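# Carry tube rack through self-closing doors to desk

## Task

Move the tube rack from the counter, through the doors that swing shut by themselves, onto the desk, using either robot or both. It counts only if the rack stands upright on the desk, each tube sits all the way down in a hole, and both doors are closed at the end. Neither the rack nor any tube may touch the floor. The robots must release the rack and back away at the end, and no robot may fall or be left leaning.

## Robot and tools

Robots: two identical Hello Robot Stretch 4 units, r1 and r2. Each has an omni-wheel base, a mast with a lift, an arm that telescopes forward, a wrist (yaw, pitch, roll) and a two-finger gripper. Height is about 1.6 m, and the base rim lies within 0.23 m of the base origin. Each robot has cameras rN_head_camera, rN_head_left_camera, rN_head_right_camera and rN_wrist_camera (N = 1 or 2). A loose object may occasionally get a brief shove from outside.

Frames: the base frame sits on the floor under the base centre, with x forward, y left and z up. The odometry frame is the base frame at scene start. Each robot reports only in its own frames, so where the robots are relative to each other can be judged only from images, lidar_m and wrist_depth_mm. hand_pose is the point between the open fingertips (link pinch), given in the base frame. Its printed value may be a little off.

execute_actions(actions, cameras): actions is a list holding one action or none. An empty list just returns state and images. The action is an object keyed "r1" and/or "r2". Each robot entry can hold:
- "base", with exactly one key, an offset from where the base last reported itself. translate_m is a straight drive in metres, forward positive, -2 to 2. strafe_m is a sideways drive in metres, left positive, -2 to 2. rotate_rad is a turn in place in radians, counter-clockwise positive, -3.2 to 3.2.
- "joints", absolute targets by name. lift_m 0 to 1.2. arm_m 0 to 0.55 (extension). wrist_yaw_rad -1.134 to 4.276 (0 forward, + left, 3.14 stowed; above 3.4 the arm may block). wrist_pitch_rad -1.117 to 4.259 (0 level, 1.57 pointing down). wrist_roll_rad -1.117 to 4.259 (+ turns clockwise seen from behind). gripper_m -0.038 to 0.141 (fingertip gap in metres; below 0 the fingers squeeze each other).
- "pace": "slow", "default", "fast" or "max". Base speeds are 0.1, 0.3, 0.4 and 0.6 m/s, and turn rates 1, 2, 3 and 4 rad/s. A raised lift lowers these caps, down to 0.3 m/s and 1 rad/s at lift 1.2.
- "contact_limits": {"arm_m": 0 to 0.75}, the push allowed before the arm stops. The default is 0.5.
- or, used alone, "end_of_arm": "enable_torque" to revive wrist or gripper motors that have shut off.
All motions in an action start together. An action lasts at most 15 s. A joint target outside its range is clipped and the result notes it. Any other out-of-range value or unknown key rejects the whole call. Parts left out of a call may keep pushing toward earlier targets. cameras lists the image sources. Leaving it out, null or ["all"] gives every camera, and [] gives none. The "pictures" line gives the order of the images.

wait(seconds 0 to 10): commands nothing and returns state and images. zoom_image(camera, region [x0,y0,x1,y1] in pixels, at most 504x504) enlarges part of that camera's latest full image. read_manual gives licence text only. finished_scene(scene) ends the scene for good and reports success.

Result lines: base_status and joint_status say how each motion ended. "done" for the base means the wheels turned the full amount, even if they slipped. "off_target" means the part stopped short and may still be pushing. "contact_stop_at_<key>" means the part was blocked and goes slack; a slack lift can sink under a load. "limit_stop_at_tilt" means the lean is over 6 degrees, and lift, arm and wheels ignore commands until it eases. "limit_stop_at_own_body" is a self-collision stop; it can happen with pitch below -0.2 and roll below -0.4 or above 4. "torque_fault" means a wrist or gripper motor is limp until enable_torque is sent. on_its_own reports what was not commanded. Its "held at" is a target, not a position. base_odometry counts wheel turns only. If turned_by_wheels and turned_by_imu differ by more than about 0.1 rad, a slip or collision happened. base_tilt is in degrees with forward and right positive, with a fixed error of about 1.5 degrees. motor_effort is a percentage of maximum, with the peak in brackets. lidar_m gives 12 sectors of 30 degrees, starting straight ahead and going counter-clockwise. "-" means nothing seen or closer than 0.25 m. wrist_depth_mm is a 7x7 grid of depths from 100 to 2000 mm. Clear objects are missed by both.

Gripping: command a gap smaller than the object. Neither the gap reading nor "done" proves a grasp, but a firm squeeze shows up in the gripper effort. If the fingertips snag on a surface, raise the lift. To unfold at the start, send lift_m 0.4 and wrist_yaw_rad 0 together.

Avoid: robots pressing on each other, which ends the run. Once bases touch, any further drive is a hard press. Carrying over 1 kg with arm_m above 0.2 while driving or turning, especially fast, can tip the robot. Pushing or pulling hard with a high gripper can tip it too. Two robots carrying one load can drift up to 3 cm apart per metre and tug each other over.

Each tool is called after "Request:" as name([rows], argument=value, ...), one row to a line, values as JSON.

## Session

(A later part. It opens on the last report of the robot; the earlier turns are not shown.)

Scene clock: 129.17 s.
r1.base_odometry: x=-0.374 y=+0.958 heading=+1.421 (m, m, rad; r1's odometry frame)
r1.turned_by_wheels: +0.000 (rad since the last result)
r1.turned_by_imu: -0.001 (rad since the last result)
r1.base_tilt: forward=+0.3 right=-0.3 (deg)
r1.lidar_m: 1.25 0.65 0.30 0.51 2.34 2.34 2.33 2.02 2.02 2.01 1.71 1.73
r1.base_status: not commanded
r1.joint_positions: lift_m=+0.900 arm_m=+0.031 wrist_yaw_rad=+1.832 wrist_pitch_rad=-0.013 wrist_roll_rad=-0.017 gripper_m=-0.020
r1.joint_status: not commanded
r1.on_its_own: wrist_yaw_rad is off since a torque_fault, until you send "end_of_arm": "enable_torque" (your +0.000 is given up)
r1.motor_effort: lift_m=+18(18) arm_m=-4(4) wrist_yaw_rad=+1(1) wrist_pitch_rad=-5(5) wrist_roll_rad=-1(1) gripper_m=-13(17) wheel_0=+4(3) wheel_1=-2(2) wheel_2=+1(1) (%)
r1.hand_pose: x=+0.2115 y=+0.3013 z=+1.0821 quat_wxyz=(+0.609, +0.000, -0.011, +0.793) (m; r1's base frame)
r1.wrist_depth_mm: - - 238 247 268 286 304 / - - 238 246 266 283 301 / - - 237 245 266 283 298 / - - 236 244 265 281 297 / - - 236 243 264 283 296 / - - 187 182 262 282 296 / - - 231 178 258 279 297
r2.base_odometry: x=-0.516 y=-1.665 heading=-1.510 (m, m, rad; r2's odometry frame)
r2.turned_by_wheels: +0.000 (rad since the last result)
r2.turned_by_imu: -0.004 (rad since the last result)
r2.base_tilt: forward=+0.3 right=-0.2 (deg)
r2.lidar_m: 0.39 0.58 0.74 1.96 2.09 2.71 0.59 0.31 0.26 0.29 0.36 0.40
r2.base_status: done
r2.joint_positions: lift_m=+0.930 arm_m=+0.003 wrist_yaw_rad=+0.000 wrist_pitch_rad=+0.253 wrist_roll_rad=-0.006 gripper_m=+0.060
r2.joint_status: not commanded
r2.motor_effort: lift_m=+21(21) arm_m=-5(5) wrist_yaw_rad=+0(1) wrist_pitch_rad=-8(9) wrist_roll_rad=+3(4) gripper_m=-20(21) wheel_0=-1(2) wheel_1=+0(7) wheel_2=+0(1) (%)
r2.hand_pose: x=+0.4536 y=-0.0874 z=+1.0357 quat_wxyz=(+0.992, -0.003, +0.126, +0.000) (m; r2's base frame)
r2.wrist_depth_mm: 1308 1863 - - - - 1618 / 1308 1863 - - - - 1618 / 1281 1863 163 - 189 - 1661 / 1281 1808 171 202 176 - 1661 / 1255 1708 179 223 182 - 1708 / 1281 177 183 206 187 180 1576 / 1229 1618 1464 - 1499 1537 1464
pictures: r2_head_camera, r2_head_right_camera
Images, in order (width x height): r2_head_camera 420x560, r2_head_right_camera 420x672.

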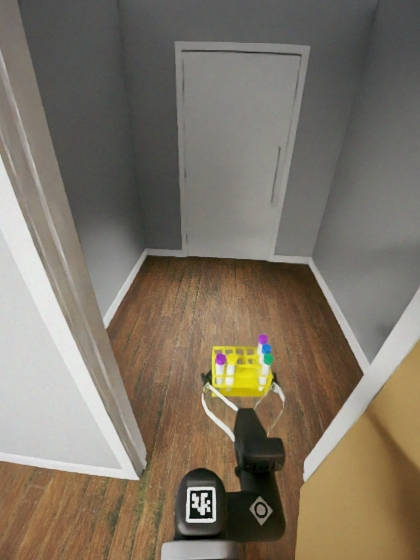

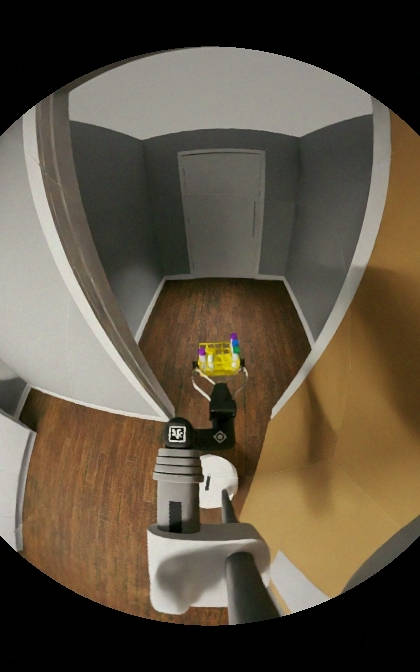

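Request:
execute_actions([
  {"r1":{"end_of_arm":"enable_torque"}},
], cameras=[])

Request:
execute_actions([
  {"r1":{"joints":{"gripper_m":0.1}}},
], cameras=[])

Request:
execute_actions([
  {"r1":{"base":{"strafe_m":-0.2}}},
], cameras=[])

Request:
execute_actions([
  {"r1":{"base":{"translate_m":-1.0},"joints":{"wrist_yaw_rad":0}}},
], cameras=[])

Request:
execute_actions([
  {"r1":{"base":{"rotate_rad":0.9}}},
], cameras=["r1_head_camera"])

Scene clock: 132.23 s.
r1.base_odometry: x=-0.374 y=+0.958 heading=+1.421 (m, m, rad; r1's odometry frame)
r1.turned_by_wheels: +0.000 (rad since the last result)
r1.turned_by_imu: -0.001 (rad since the last result)
r1.base_tilt: forward=+0.2 right=-0.3 (deg)
r1.lidar_m: 1.23 0.64 0.30 0.51 2.34 2.34 2.31 2.03 2.01 2.00 1.71 1.74
r1.base_status: not commanded
r1.joint_positions: lift_m=+0.900 arm_m=+0.031 wrist_yaw_rad=+1.832 wrist_pitch_rad=-0.013 wrist_roll_rad=-0.017 gripper_m=-0.020
r1.joint_status: not commanded
r1.end_of_arm: enable_torque: each motor that was off is on again
r1.on_its_own: wrist_yaw_rad is held at +1.832, not at your +0.000, since a torque_fault
r1.motor_effort: lift_m=+18(18) arm_m=-4(4) wrist_yaw_rad=-3(0) wrist_pitch_rad=-5(4) wrist_roll_rad=-1(1) gripper_m=-15(14) wheel_0=+4(3) wheel_1=-2(2) wheel_2=+1(2) (%)
r1.hand_pose: x=+0.2115 y=+0.3013 z=+1.0821 quat_wxyz=(+0.609, +0.000, -0.011, +0.793) (m; r1's base frame)
r1.wrist_depth_mm: - - 239 247 267 285 301 / - - 238 246 267 283 300 / - - 238 245 264 282 298 / - - 237 244 265 285 297 / - - 236 243 265 281 297 / - - 187 183 262 279 297 / - - 230 177 257 279 297
r2.base_odometry: x=-0.516 y=-1.665 heading=-1.510 (m, m, rad; r2's odometry frame)
r2.turned_by_wheels: +0.000 (rad since the last result)
r2.turned_by_imu: -0.001 (rad since the last result)
r2.base_tilt: forward=+0.2 right=-0.1 (deg)
r2.lidar_m: 0.40 0.58 0.74 1.95 2.08 2.72 0.59 0.32 0.29 0.27 0.36 0.44
r2.base_status: not commanded
r2.joint_positions: lift_m=+0.930 arm_m=+0.003 wrist_yaw_rad=+0.000 wrist_pitch_rad=+0.253 wrist_roll_rad=-0.006 gripper_m=+0.060
r2.joint_status: not commanded
r2.motor_effort: lift_m=+21(21) arm_m=-5(5) wrist_yaw_rad=+1(0) wrist_pitch_rad=-8(8) wrist_roll_rad=+4(4) gripper_m=-21(25) wheel_0=-1(1) wheel_1=-1(1) wheel_2=+0(0) (%)
r2.hand_pose: x=+0.4536 y=-0.0874 z=+1.0357 quat_wxyz=(+0.992, -0.003, +0.126, +0.000) (m; r2's base frame)
r2.wrist_depth_mm: 1308 1863 - - - - 1661 / 1308 1808 - - - - 1661 / 1281 1863 163 - 189 - 1661 / 1281 1863 171 202 178 - 1661 / 1281 1756 178 223 182 - 1708 / 1281 177 183 206 187 181 1576 / 1229 1618 1464 - 1464 1537 1499
pictures: none
No camera images: the call's "cameras" was empty. Leave "cameras" out to get every camera's image.

Scene clock: 134.57 s.
r1.base_odometry: x=-0.374 y=+0.958 heading=+1.420 (m, m, rad; r1's odometry frame)
r1.turned_by_wheels: +0.000 (rad since the last result)
r1.turned_by_imu: -0.001 (rad since the last result)
r1.base_tilt: forward=+0.2 right=-0.3 (deg)
r1.lidar_m: 1.28 0.80 0.40 0.41 2.34 2.36 2.32 2.00 2.02 2.02 1.74 1.74
r1.base_status: not commanded
r1.joint_positions: lift_m=+0.900 arm_m=+0.031 wrist_yaw_rad=+1.832 wrist_pitch_rad=-0.013 wrist_roll_rad=-0.017 gripper_m=+0.100
r1.joint_status: all done
r1.on_its_own: wrist_yaw_rad is held at +1.832, not at your +0.000, since a torque_fault
r1.motor_effort: lift_m=+18(18) arm_m=-4(4) wrist_yaw_rad=-2(7) wrist_pitch_rad=-5(5) wrist_roll_rad=-1(1) gripper_m=-1(12) wheel_0=+2(4) wheel_1=-2(2) wheel_2=+1(1) (%)
r1.hand_pose: x=+0.2114 y=+0.3013 z=+1.0821 quat_wxyz=(+0.609, +0.000, -0.011, +0.793) (m; r1's base frame)
r1.wrist_depth_mm: - - 373 375 382 392 397 / - - 368 379 382 389 397 / - - 368 375 382 392 397 / - - 366 375 379 389 397 / - - 368 375 382 389 394 / - - 306 373 198 387 392 / - - 364 151 377 389 397
r2.base_odometry: x=-0.516 y=-1.665 heading=-1.510 (m, m, rad; r2's odometry frame)
r2.turned_by_wheels: +0.000 (rad since the last result)
r2.turned_by_imu: -0.001 (rad since the last result)
r2.base_tilt: forward=+0.2 right=-0.1 (deg)
r2.lidar_m: 0.39 0.58 0.77 1.97 2.11 2.72 0.60 0.25 - 0.25 0.28 0.41
r2.base_status: not commanded
r2.joint_positions: lift_m=+0.930 arm_m=+0.003 wrist_yaw_rad=+0.000 wrist_pitch_rad=+0.253 wrist_roll_rad=-0.006 gripper_m=+0.060
r2.joint_status: not commanded
r2.motor_effort: lift_m=+21(21) arm_m=-5(5) wrist_yaw_rad=+0(6) wrist_pitch_rad=-8(9) wrist_roll_rad=+4(4) gripper_m=-18(21) wheel_0=+1(6) wheel_1=-1(13) wheel_2=+2(8) (%)
r2.hand_pose: x=+0.4536 y=-0.0874 z=+1.0357 quat_wxyz=(+0.992, -0.003, +0.126, +0.000) (m; r2's base frame)
r2.wrist_depth_mm: 1281 1863 - - - - 1661 / 1281 1863 - - - - 1661 / 1281 1808 163 - 189 - 1661 / 1281 1808 171 202 176 - 1661 / 1281 1708 179 223 182 - 1661 / 1281 177 183 206 187 181 1576 / 1229 1576 1464 - 1464 1499 1499
pictures: none
No camera images: the call's "cameras" was empty. Leave "cameras" out to get every camera's image.

Scene clock: 136.50 s.
r1.base_odometry: x=-0.176 y=+0.928 heading=+1.420 (m, m, rad; r1's odometry frame)
r1.turned_by_wheels: +0.000 (rad since the last result)
r1.turned_by_imu: -0.001 (rad since the last result)
r1.base_tilt: forward=+0.2 right=-0.3 (deg)
r1.lidar_m: 1.41 1.21 0.57 0.60 2.48 2.47 2.17 1.87 1.88 1.82 1.57 1.59
r1.base_status: done
r1.joint_positions: lift_m=+0.900 arm_m=+0.031 wrist_yaw_rad=+1.832 wrist_pitch_rad=-0.013 wrist_roll_rad=-0.017 gripper_m=+0.100
r1.joint_status: not commanded
r1.on_its_own: wrist_yaw_rad is held at +1.832, not at your +0.000, since a torque_fault
r1.motor_effort: lift_m=+18(18) arm_m=-4(4) wrist_yaw_rad=-2(4) wrist_pitch_rad=-5(5) wrist_roll_rad=-1(1) gripper_m=-3(2) wheel_0=-2(7) wheel_1=+2(9) wheel_2=+0(1) (%)
r1.hand_pose: x=+0.2115 y=+0.3013 z=+1.0821 quat_wxyz=(+0.609, +0.000, -0.011, +0.793) (m; r1's base frame)
r1.wrist_depth_mm: - - - 574 580 597 597 / - - - 564 580 585 603 / - - - 569 585 591 609 / - - - 564 585 591 603 / - - - 564 580 591 603 / - - - 564 196 585 603 / - - - 151 580 591 591
r2.base_odometry: x=-0.516 y=-1.665 heading=-1.510 (m, m, rad; r2's odometry frame)
r2.turned_by_wheels: +0.000 (rad since the last result)
r2.turned_by_imu: -0.001 (rad since the last result)
r2.base_tilt: forward=+0.2 right=-0.1 (deg)
r2.lidar_m: 0.40 0.57 0.75 1.95 2.10 2.71 2.65 0.25 - 0.25 0.28 0.42
r2.base_status: not commanded
r2.joint_positions: lift_m=+0.930 arm_m=+0.003 wrist_yaw_rad=+0.000 wrist_pitch_rad=+0.253 wrist_roll_rad=-0.006 gripper_m=+0.060
r2.joint_status: not commanded
r2.motor_effort: lift_m=+21(21) arm_m=-5(5) wrist_yaw_rad=+1(0) wrist_pitch_rad=-9(8) wrist_roll_rad=+3(4) gripper_m=-22(20) wheel_0=+1(1) wheel_1=-1(1) wheel_2=+1(2) (%)
r2.hand_pose: x=+0.4536 y=-0.0874 z=+1.0357 quat_wxyz=(+0.992, -0.003, +0.126, +0.000) (m; r2's base frame)
r2.wrist_depth_mm: 1281 1863 - - - - 1661 / 1281 1808 - - - - 1661 / 1281 1863 163 - 190 - 1661 / 1281 1808 171 202 172 - 1661 / 1281 1708 178 223 183 - 1708 / 1255 177 183 206 187 181 1576 / 1229 1618 1464 - 1464 1537 1499
pictures: none
No camera images: the call's "cameras" was empty. Leave "cameras" out to get every camera's image.

Scene clock: 141.30 s.
r1.base_odometry: x=-0.326 y=-0.060 heading=+1.420 (m, m, rad; r1's odometry frame)
r1.turned_by_wheels: +0.000 (rad since the last result)
r1.turned_by_imu: +0.001 (rad since the last result)
r1.base_tilt: forward=+0.2 right=-0.3 (deg)
r1.lidar_m: 2.24 1.23 1.96 2.07 1.80 1.81 1.31 1.15 1.15 1.36 2.30 2.28
r1.base_status: done
r1.joint_positions: lift_m=+0.900 arm_m=+0.031 wrist_yaw_rad=+0.000 wrist_pitch_rad=-0.013 wrist_roll_rad=-0.017 gripper_m=+0.100
r1.joint_status: all done
r1.motor_effort: lift_m=+18(18) arm_m=-4(4) wrist_yaw_rad=-2(7) wrist_pitch_rad=-5(6) wrist_roll_rad=-1(1) gripper_m=-2(0) wheel_0=+0(9) wheel_1=+0(1) wheel_2=-1(9) (%)
r1.hand_pose: x=+0.4900 y=-0.0874 z=+1.0821 quat_wxyz=(+1.000, -0.008, -0.007, +0.000) (m; r1's base frame)
r1.wrist_depth_mm: 1366 1863 - - - - 1808 / 1430 1863 - - - 1983 1708 / 1336 1808 - - - - 1756 / 1308 1863 - - - - 1863 / 1281 1808 - - - - 1756 / 1336 1708 - - 197 - 1808 / 1336 1661 - 151 - 1921 1808
r2.base_odometry: x=-0.516 y=-1.665 heading=-1.510 (m, m, rad; r2's odometry frame)
r2.turned_by_wheels: +0.000 (rad since the last result)
r2.turned_by_imu: -0.002 (rad since the last result)
r2.base_tilt: forward=+0.4 right=-0.2 (deg)
r2.lidar_m: 0.38 0.58 0.76 1.96 2.09 1.34 1.29 0.25 - 0.25 0.27 0.42
r2.base_status: not commanded
r2.joint_positions: lift_m=+0.930 arm_m=+0.003 wrist_yaw_rad=+0.000 wrist_pitch_rad=+0.253 wrist_roll_rad=-0.006 gripper_m=+0.060
r2.joint_status: not commanded
r2.motor_effort: lift_m=+21(21) arm_m=-4(4) wrist_yaw_rad=+0(1) wrist_pitch_rad=-9(9) wrist_roll_rad=+5(4) gripper_m=-25(23) wheel_0=+0(1) wheel_1=-1(1) wheel_2=+2(1) (%)
r2.hand_pose: x=+0.4536 y=-0.0874 z=+1.0357 quat_wxyz=(+0.992, -0.003, +0.126, +0.000) (m; r2's base frame)
r2.wrist_depth_mm: 1281 1863 - - - - 1661 / 1281 1808 - - - - 1661 / 1281 1863 163 - 189 - 1661 / 1281 1808 171 202 176 - 1661 / 1281 1708 178 223 182 - 1661 / 1281 177 183 206 187 181 1576 / 1205 1618 1499 - 1464 1499 1499
pictures: none
No camera images: the call's "cameras" was empty. Leave "cameras" out to get every camera's image.

Scene clock: 142.97 s.
r1.base_odometry: x=-0.326 y=-0.060 heading=+2.320 (m, m, rad; r1's odometry frame)
r1.turned_by_wheels: +0.900 (rad since the last result)
r1.turned_by_imu: +0.903 (rad since the last result)
r1.base_tilt: forward=+0.2 right=-0.3 (deg)
r1.lidar_m: 1.28 2.16 1.84 1.80 1.44 1.16 1.14 1.26 1.97 2.27 2.47 1.22
r1.base_status: done
r1.joint_positions: lift_m=+0.900 arm_m=+0.031 wrist_yaw_rad=+0.000 wrist_pitch_rad=-0.013 wrist_roll_rad=-0.017 gripper_m=+0.100
r1.joint_status: not commanded
r1.motor_effort: lift_m=+18(18) arm_m=-4(4) wrist_yaw_rad=-2(0) wrist_pitch_rad=-5(4) wrist_roll_rad=-1(1) gripper_m=+2(2) wheel_0=+0(8) wheel_1=-1(7) wheel_2=+0(6) (%)
r1.hand_pose: x=+0.4900 y=-0.0874 z=+1.0821 quat_wxyz=(+1.000, -0.008, -0.007, +0.000) (m; r1's base frame)
r1.wrist_depth_mm: 1921 1863 1863 1808 1060 1464 1661 / 1921 1863 1863 1808 1205 1366 1618 / 1921 1863 1808 - - 1281 1576 / 1921 1863 1808 - 1366 1308 1618 / 1863 1863 1808 - - 1255 1618 / 1921 1863 1808 - 197 1255 1708 / 1921 1863 1756 151 - 1255 1661
r2.base_odometry: x=-0.516 y=-1.665 heading=-1.510 (m, m, rad; r2's odometry frame)
r2.turned_by_wheels: +0.000 (rad since the last result)
r2.turned_by_imu: -0.001 (rad since the last result)
r2.base_tilt: forward=+0.2 right=-0.1 (deg)
r2.lidar_m: 0.39 0.58 0.75 1.96 2.10 1.33 1.30 0.25 - 0.25 0.25 0.43
r2.base_status: not commanded
r2.joint_positions: lift_m=+0.930 arm_m=+0.003 wrist_yaw_rad=+0.000 wrist_pitch_rad=+0.253 wrist_roll_rad=-0.006 gripper_m=+0.060
r2.joint_status: not commanded
r2.motor_effort: lift_m=+21(21) arm_m=-5(4) wrist_yaw_rad=+0(0) wrist_pitch_rad=-8(8) wrist_roll_rad=+4(3) gripper_m=-22(24) wheel_0=+0(1) wheel_1=-1(1) wheel_2=+2(2) (%)
r2.hand_pose: x=+0.4536 y=-0.0874 z=+1.0357 quat_wxyz=(+0.992, -0.003, +0.126, +0.000) (m; r2's base frame)
r2.wrist_depth_mm: 1308 1808 - - - - 1661 / 1308 1863 - - - - 1661 / 1281 1863 163 - 189 - 1661 / 1281 1808 171 202 176 - 1708 / 1281 1708 178 222 182 - 1661 / 1281 177 183 206 187 180 1576 / 1229 1576 1464 - 1499 1537 1499
pictures: r1_head_camera
Images, in order (width x height): r1_head_camera 420x560.

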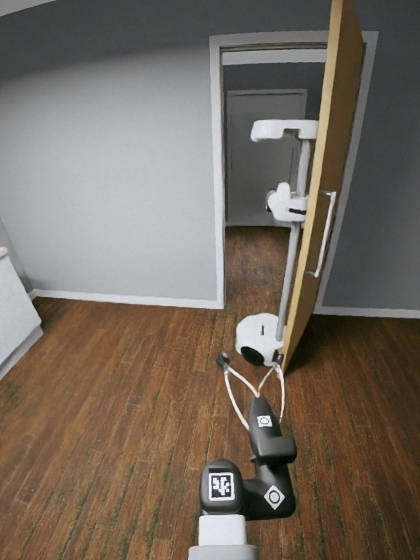

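Request:
execute_actions([
  {"r1":{"base":{"strafe_m":-0.25},"joints":{"wrist_yaw_rad":3.1,"arm_m":0.0}}},
], cameras=[])

Request:
execute_actions([
  {"r1":{"base":{"translate_m":0.8}}},
], cameras=["r1_head_camera"])

Scene clock: 147.17 s.
r1.base_odometry: x=-0.143 y=+0.110 heading=+2.320 (m, m, rad; r1's odometry frame)
r1.turned_by_wheels: +0.000 (rad since the last result)
r1.turned_by_imu: -0.002 (rad since the last result)
r1.base_tilt: forward=+0.2 right=-0.2 (deg)
r1.lidar_m: 1.17 2.12 2.08 2.06 1.48 1.19 1.17 1.27 2.02 2.02 2.21 1.48
r1.base_status: done
r1.joint_positions: lift_m=+0.900 arm_m=+0.002 wrist_yaw_rad=+3.100 wrist_pitch_rad=-0.013 wrist_roll_rad=-0.017 gripper_m=+0.100
r1.joint_status: all done
joint sent to its limit — the command would take r1.arm_m past its lower limit, so that joint was sent only as far as its limit.
r1.motor_effort: lift_m=+18(18) arm_m=-5(11) wrist_yaw_rad=-1(1) wrist_pitch_rad=-6(6) wrist_roll_rad=-1(1) gripper_m=+1(1) wheel_0=+0(8) wheel_1=+1(5) wheel_2=+0(2) (%)
r1.hand_pose: x=-0.1113 y=+0.0994 z=+1.0821 quat_wxyz=(+0.021, +0.006, -0.009, +1.000) (m; r1's base frame)
r1.wrist_depth_mm: - 136 1366 1308 1308 1281 1281 / - 136 1336 1308 1308 1255 1255 / 104 136 242 1336 1281 1255 1255 / 118 136 1366 1281 1308 1255 1255 / 1336 1336 1336 1336 1308 1308 1255 / 1366 1336 1308 1281 197 1255 1229 / 1430 1366 1366 151 1308 1255 1255
r2.base_odometry: x=-0.516 y=-1.665 heading=-1.510 (m, m, rad; r2's odometry frame)
r2.turned_by_wheels: +0.000 (rad since the last result)
r2.turned_by_imu: -0.002 (rad since the last result)
r2.base_tilt: forward=+0.2 right=-0.2 (deg)
r2.lidar_m: 0.40 0.58 0.74 1.96 2.10 2.72 1.25 0.25 - 0.25 0.28 0.40
r2.base_status: not commanded
r2.joint_positions: lift_m=+0.930 arm_m=+0.003 wrist_yaw_rad=+0.000 wrist_pitch_rad=+0.253 wrist_roll_rad=-0.006 gripper_m=+0.060
r2.joint_status: not commanded
r2.motor_effort: lift_m=+21(21) arm_m=-4(4) wrist_yaw_rad=-2(1) wrist_pitch_rad=-8(8) wrist_roll_rad=+4(4) gripper_m=-21(25) wheel_0=+1(1) wheel_1=-1(1) wheel_2=+1(1) (%)
r2.hand_pose: x=+0.4536 y=-0.0874 z=+1.0357 quat_wxyz=(+0.992, -0.003, +0.126, +0.000) (m; r2's base frame)
r2.wrist_depth_mm: 1308 1863 - - - - 1661 / 1308 1863 - - - - 1618 / 1281 1808 163 - 189 - 1661 / 1281 1808 171 202 176 - 1661 / 1281 1756 178 222 182 - 1661 / 1281 177 183 206 187 181 1576 / 1229 1576 1499 - 1499 1537 1464
pictures: none
No camera images: the call's "cameras" was empty. Leave "cameras" out to get every camera's image.

Scene clock: 151.40 s.
r1.base_odometry: x=-0.688 y=+0.696 heading=+2.320 (m, m, rad; r1's odometry frame)
r1.turned_by_wheels: +0.000 (rad since the last result)
r1.turned_by_imu: -0.004 (rad since the last result)
r1.base_tilt: forward=+0.2 right=-0.3 (deg)
r1.lidar_m: 0.44 1.23 1.95 1.93 2.13 2.00 1.96 2.19 2.15 2.14 1.42 0.39
r1.base_status: done
r1.joint_positions: lift_m=+0.900 arm_m=+0.002 wrist_yaw_rad=+3.100 wrist_pitch_rad=-0.013 wrist_roll_rad=-0.017 gripper_m=+0.100
r1.joint_status: not commanded
r1.motor_effort: lift_m=+18(18) arm_m=-5(5) wrist_yaw_rad=+0(0) wrist_pitch_rad=-5(5) wrist_roll_rad=-1(1) gripper_m=+3(4) wheel_0=-1(3) wheel_1=-1(5) wheel_2=+0(8) (%)
r1.hand_pose: x=-0.1113 y=+0.0994 z=+1.0821 quat_wxyz=(+0.021, +0.006, -0.009, +1.000) (m; r1's base frame)
r1.wrist_depth_mm: - 137 - - - - - / - 136 - - - - - / 104 136 240 - - - - / 118 136 - - - - - / - - - - - - - / - - - - 198 - - / - - - 151 - - 1983
r2.base_odometry: x=-0.516 y=-1.665 heading=-1.510 (m, m, rad; r2's odometry frame)
r2.turned_by_wheels: +0.000 (rad since the last result)
r2.turned_by_imu: -0.002 (rad since the last result)
r2.base_tilt: forward=+0.3 right=-0.1 (deg)
r2.lidar_m: 0.39 0.57 0.75 1.97 2.10 0.46 0.45 0.25 - 0.25 0.28 0.42
r2.base_status: not commanded
r2.joint_positions: lift_m=+0.930 arm_m=+0.003 wrist_yaw_rad=+0.000 wrist_pitch_rad=+0.253 wrist_roll_rad=-0.006 gripper_m=+0.060
r2.joint_status: not commanded
r2.motor_effort: lift_m=+21(21) arm_m=-4(5) wrist_yaw_rad=+0(1) wrist_pitch_rad=-8(9) wrist_roll_rad=+3(4) gripper_m=-22(23) wheel_0=+0(0) wheel_1=-1(1) wheel_2=+1(2) (%)
r2.hand_pose: x=+0.4536 y=-0.0874 z=+1.0357 quat_wxyz=(+0.992, -0.003, +0.126, +0.000) (m; r2's base frame)
r2.wrist_depth_mm: 1308 1863 - - - - 1661 / 1281 1863 - - - - 1661 / 1281 1808 163 - 189 - 1661 / 1281 1808 171 202 177 - 1661 / 1281 1708 178 223 182 - 1708 / 1255 177 183 206 187 181 1576 / 1229 1618 1499 - 1499 1537 1499
pictures: r1_head_camera
Images, in order (width x height): r1_head_camera 420x560.

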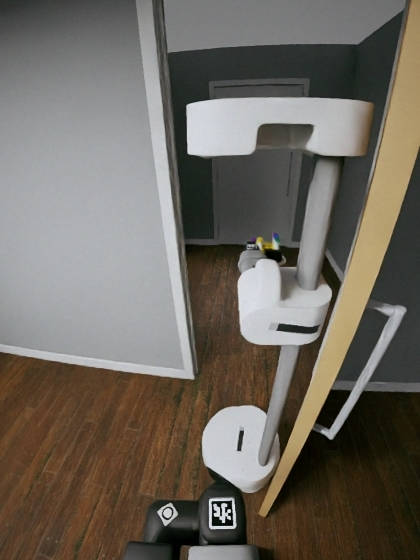

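Request:
execute_actions([
  {"r1":{"base":{"translate_m":0.45},"pace":"slow"},"r2":{"base":{"translate_m":0.6},"pace":"slow"}},
], cameras=[])

Request:
execute_actions([
  {"r2":{"base":{"translate_m":0.6}}},
], cameras=["r1_head_camera","r2_head_camera"])

Scene clock: 159.87 s.
r1.base_odometry: x=-0.994 y=+1.025 heading=+2.320 (m, m, rad; r1's odometry frame)
r1.turned_by_wheels: +0.000 (rad since the last result)
r1.turned_by_imu: -0.004 (rad since the last result)
r1.base_tilt: forward=+0.1 right=-0.3 (deg)
r1.lidar_m: 0.46 0.53 1.19 1.87 2.03 2.45 2.41 2.67 2.25 1.82 0.82 0.56
r1.base_status: done
r1.joint_positions: lift_m=+0.900 arm_m=+0.002 wrist_yaw_rad=+3.100 wrist_pitch_rad=-0.013 wrist_roll_rad=-0.017 gripper_m=+0.100
r1.joint_status: not commanded
r1.motor_effort: lift_m=+18(18) arm_m=-5(5) wrist_yaw_rad=-1(1) wrist_pitch_rad=-5(5) wrist_roll_rad=-1(1) gripper_m=+2(3) wheel_0=+1(3) wheel_1=+1(2) wheel_2=-1(5) (%)
r1.hand_pose: x=-0.1113 y=+0.0994 z=+1.0821 quat_wxyz=(+0.021, +0.006, -0.009, +1.000) (m; r1's base frame)
r1.wrist_depth_mm: - 136 - - - - - / - 136 - - - - - / 103 136 243 - - - - / 118 135 - - - - - / - - - - - - - / - - - - 198 - - / - - - 151 - - -
r2.base_odometry: x=-0.480 y=-2.264 heading=-1.510 (m, m, rad; r2's odometry frame)
r2.turned_by_wheels: +0.000 (rad since the last result)
r2.turned_by_imu: -0.007 (rad since the last result)
r2.base_tilt: forward=+0.2 right=-0.1 (deg)
r2.lidar_m: 0.38 1.18 0.91 0.28 0.31 0.25 - 0.25 0.25 0.45 1.23 0.42
r2.base_status: done
r2.joint_positions: lift_m=+0.930 arm_m=+0.003 wrist_yaw_rad=+0.000 wrist_pitch_rad=+0.253 wrist_roll_rad=-0.006 gripper_m=+0.060
r2.joint_status: not commanded
r2.motor_effort: lift_m=+21(21) arm_m=-5(5) wrist_yaw_rad=+0(1) wrist_pitch_rad=-8(8) wrist_roll_rad=+4(3) gripper_m=-23(24) wheel_0=-1(2) wheel_1=+0(2) wheel_2=+1(6) (%)
r2.hand_pose: x=+0.4536 y=-0.0874 z=+1.0357 quat_wxyz=(+0.992, -0.003, +0.126, +0.000) (m; r2's base frame)
r2.wrist_depth_mm: 1229 1756 1808 1808 1756 1756 1708 / 1255 1756 1921 1863 1863 1808 1708 / 1255 1756 163 1921 189 1863 1708 / 1229 1756 170 202 177 - 1708 / 1229 1661 178 222 182 - 1708 / 1229 177 183 206 187 180 1618 / 1182 1537 1464 - 1499 1499 1537
pictures: none
No camera images: the call's "cameras" was empty. Leave "cameras" out to get every camera's image.

Scene clock: 163.37 s.
r1.base_odometry: x=-0.994 y=+1.025 heading=+2.320 (m, m, rad; r1's odometry frame)
r1.turned_by_wheels: +0.000 (rad since the last result)
r1.turned_by_imu: -0.001 (rad since the last result)
r1.base_tilt: forward=+0.2 right=-0.3 (deg)
r1.lidar_m: 0.67 0.75 1.19 1.86 2.06 2.46 2.43 2.69 2.24 1.79 0.88 0.70
r1.base_status: not commanded
r1.joint_positions: lift_m=+0.900 arm_m=+0.002 wrist_yaw_rad=+3.100 wrist_pitch_rad=-0.013 wrist_roll_rad=-0.017 gripper_m=+0.100
r1.joint_status: not commanded
r1.motor_effort: lift_m=+18(18) arm_m=-5(5) wrist_yaw_rad=-3(1) wrist_pitch_rad=-5(5) wrist_roll_rad=-1(1) gripper_m=-3(1) wheel_0=+1(1) wheel_1=+2(2) wheel_2=-1(2) (%)
r1.hand_pose: x=-0.1113 y=+0.0994 z=+1.0821 quat_wxyz=(+0.021, +0.006, -0.009, +1.000) (m; r1's base frame)
r1.wrist_depth_mm: - 137 - - - - - / - 136 - - - - - / 104 136 242 - - - - / 118 136 - - - - - / - - - - - - - / - - - - 198 - - / - - - 152 - - -
r2.base_odometry: x=-0.444 y=-2.863 heading=-1.510 (m, m, rad; r2's odometry frame)
r2.turned_by_wheels: +0.000 (rad since the last result)
r2.turned_by_imu: -0.005 (rad since the last result)
r2.base_tilt: forward=+0.2 right=+0.0 (deg)
r2.lidar_m: 0.39 1.15 0.87 0.85 0.78 0.62 0.64 0.69 0.86 1.18 1.26 0.43
r2.base_status: done
r2.joint_positions: lift_m=+0.930 arm_m=+0.003 wrist_yaw_rad=+0.000 wrist_pitch_rad=+0.253 wrist_roll_rad=-0.006 gripper_m=+0.060
r2.joint_status: not commanded
r2.motor_effort: lift_m=+21(21) arm_m=-5(4) wrist_yaw_rad=+0(1) wrist_pitch_rad=-9(8) wrist_roll_rad=+4(4) gripper_m=-22(24) wheel_0=-1(6) wheel_1=+1(5) wheel_2=+2(9) (%)
r2.hand_pose: x=+0.4536 y=-0.0874 z=+1.0357 quat_wxyz=(+0.992, -0.003, +0.126, +0.000) (m; r2's base frame)
r2.wrist_depth_mm: 1205 1308 1281 1281 1255 1229 1205 / 1182 1366 1336 1336 1281 1281 1255 / 1182 1430 163 1366 189 1336 1308 / 1182 1499 171 202 177 1397 1366 / 1182 1499 179 223 182 1430 1464 / 1182 177 183 206 187 180 1499 / 1118 1537 1464 - 1499 1537 1499
pictures: r1_head_camera, r2_head_camera
Images, in order (width x height): r1_head_camera 420x560, r2_head_camera 420x560.

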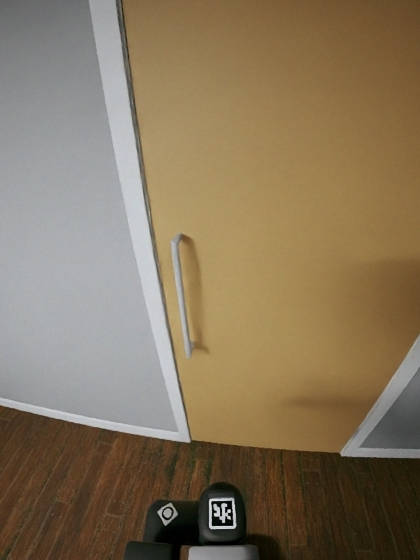

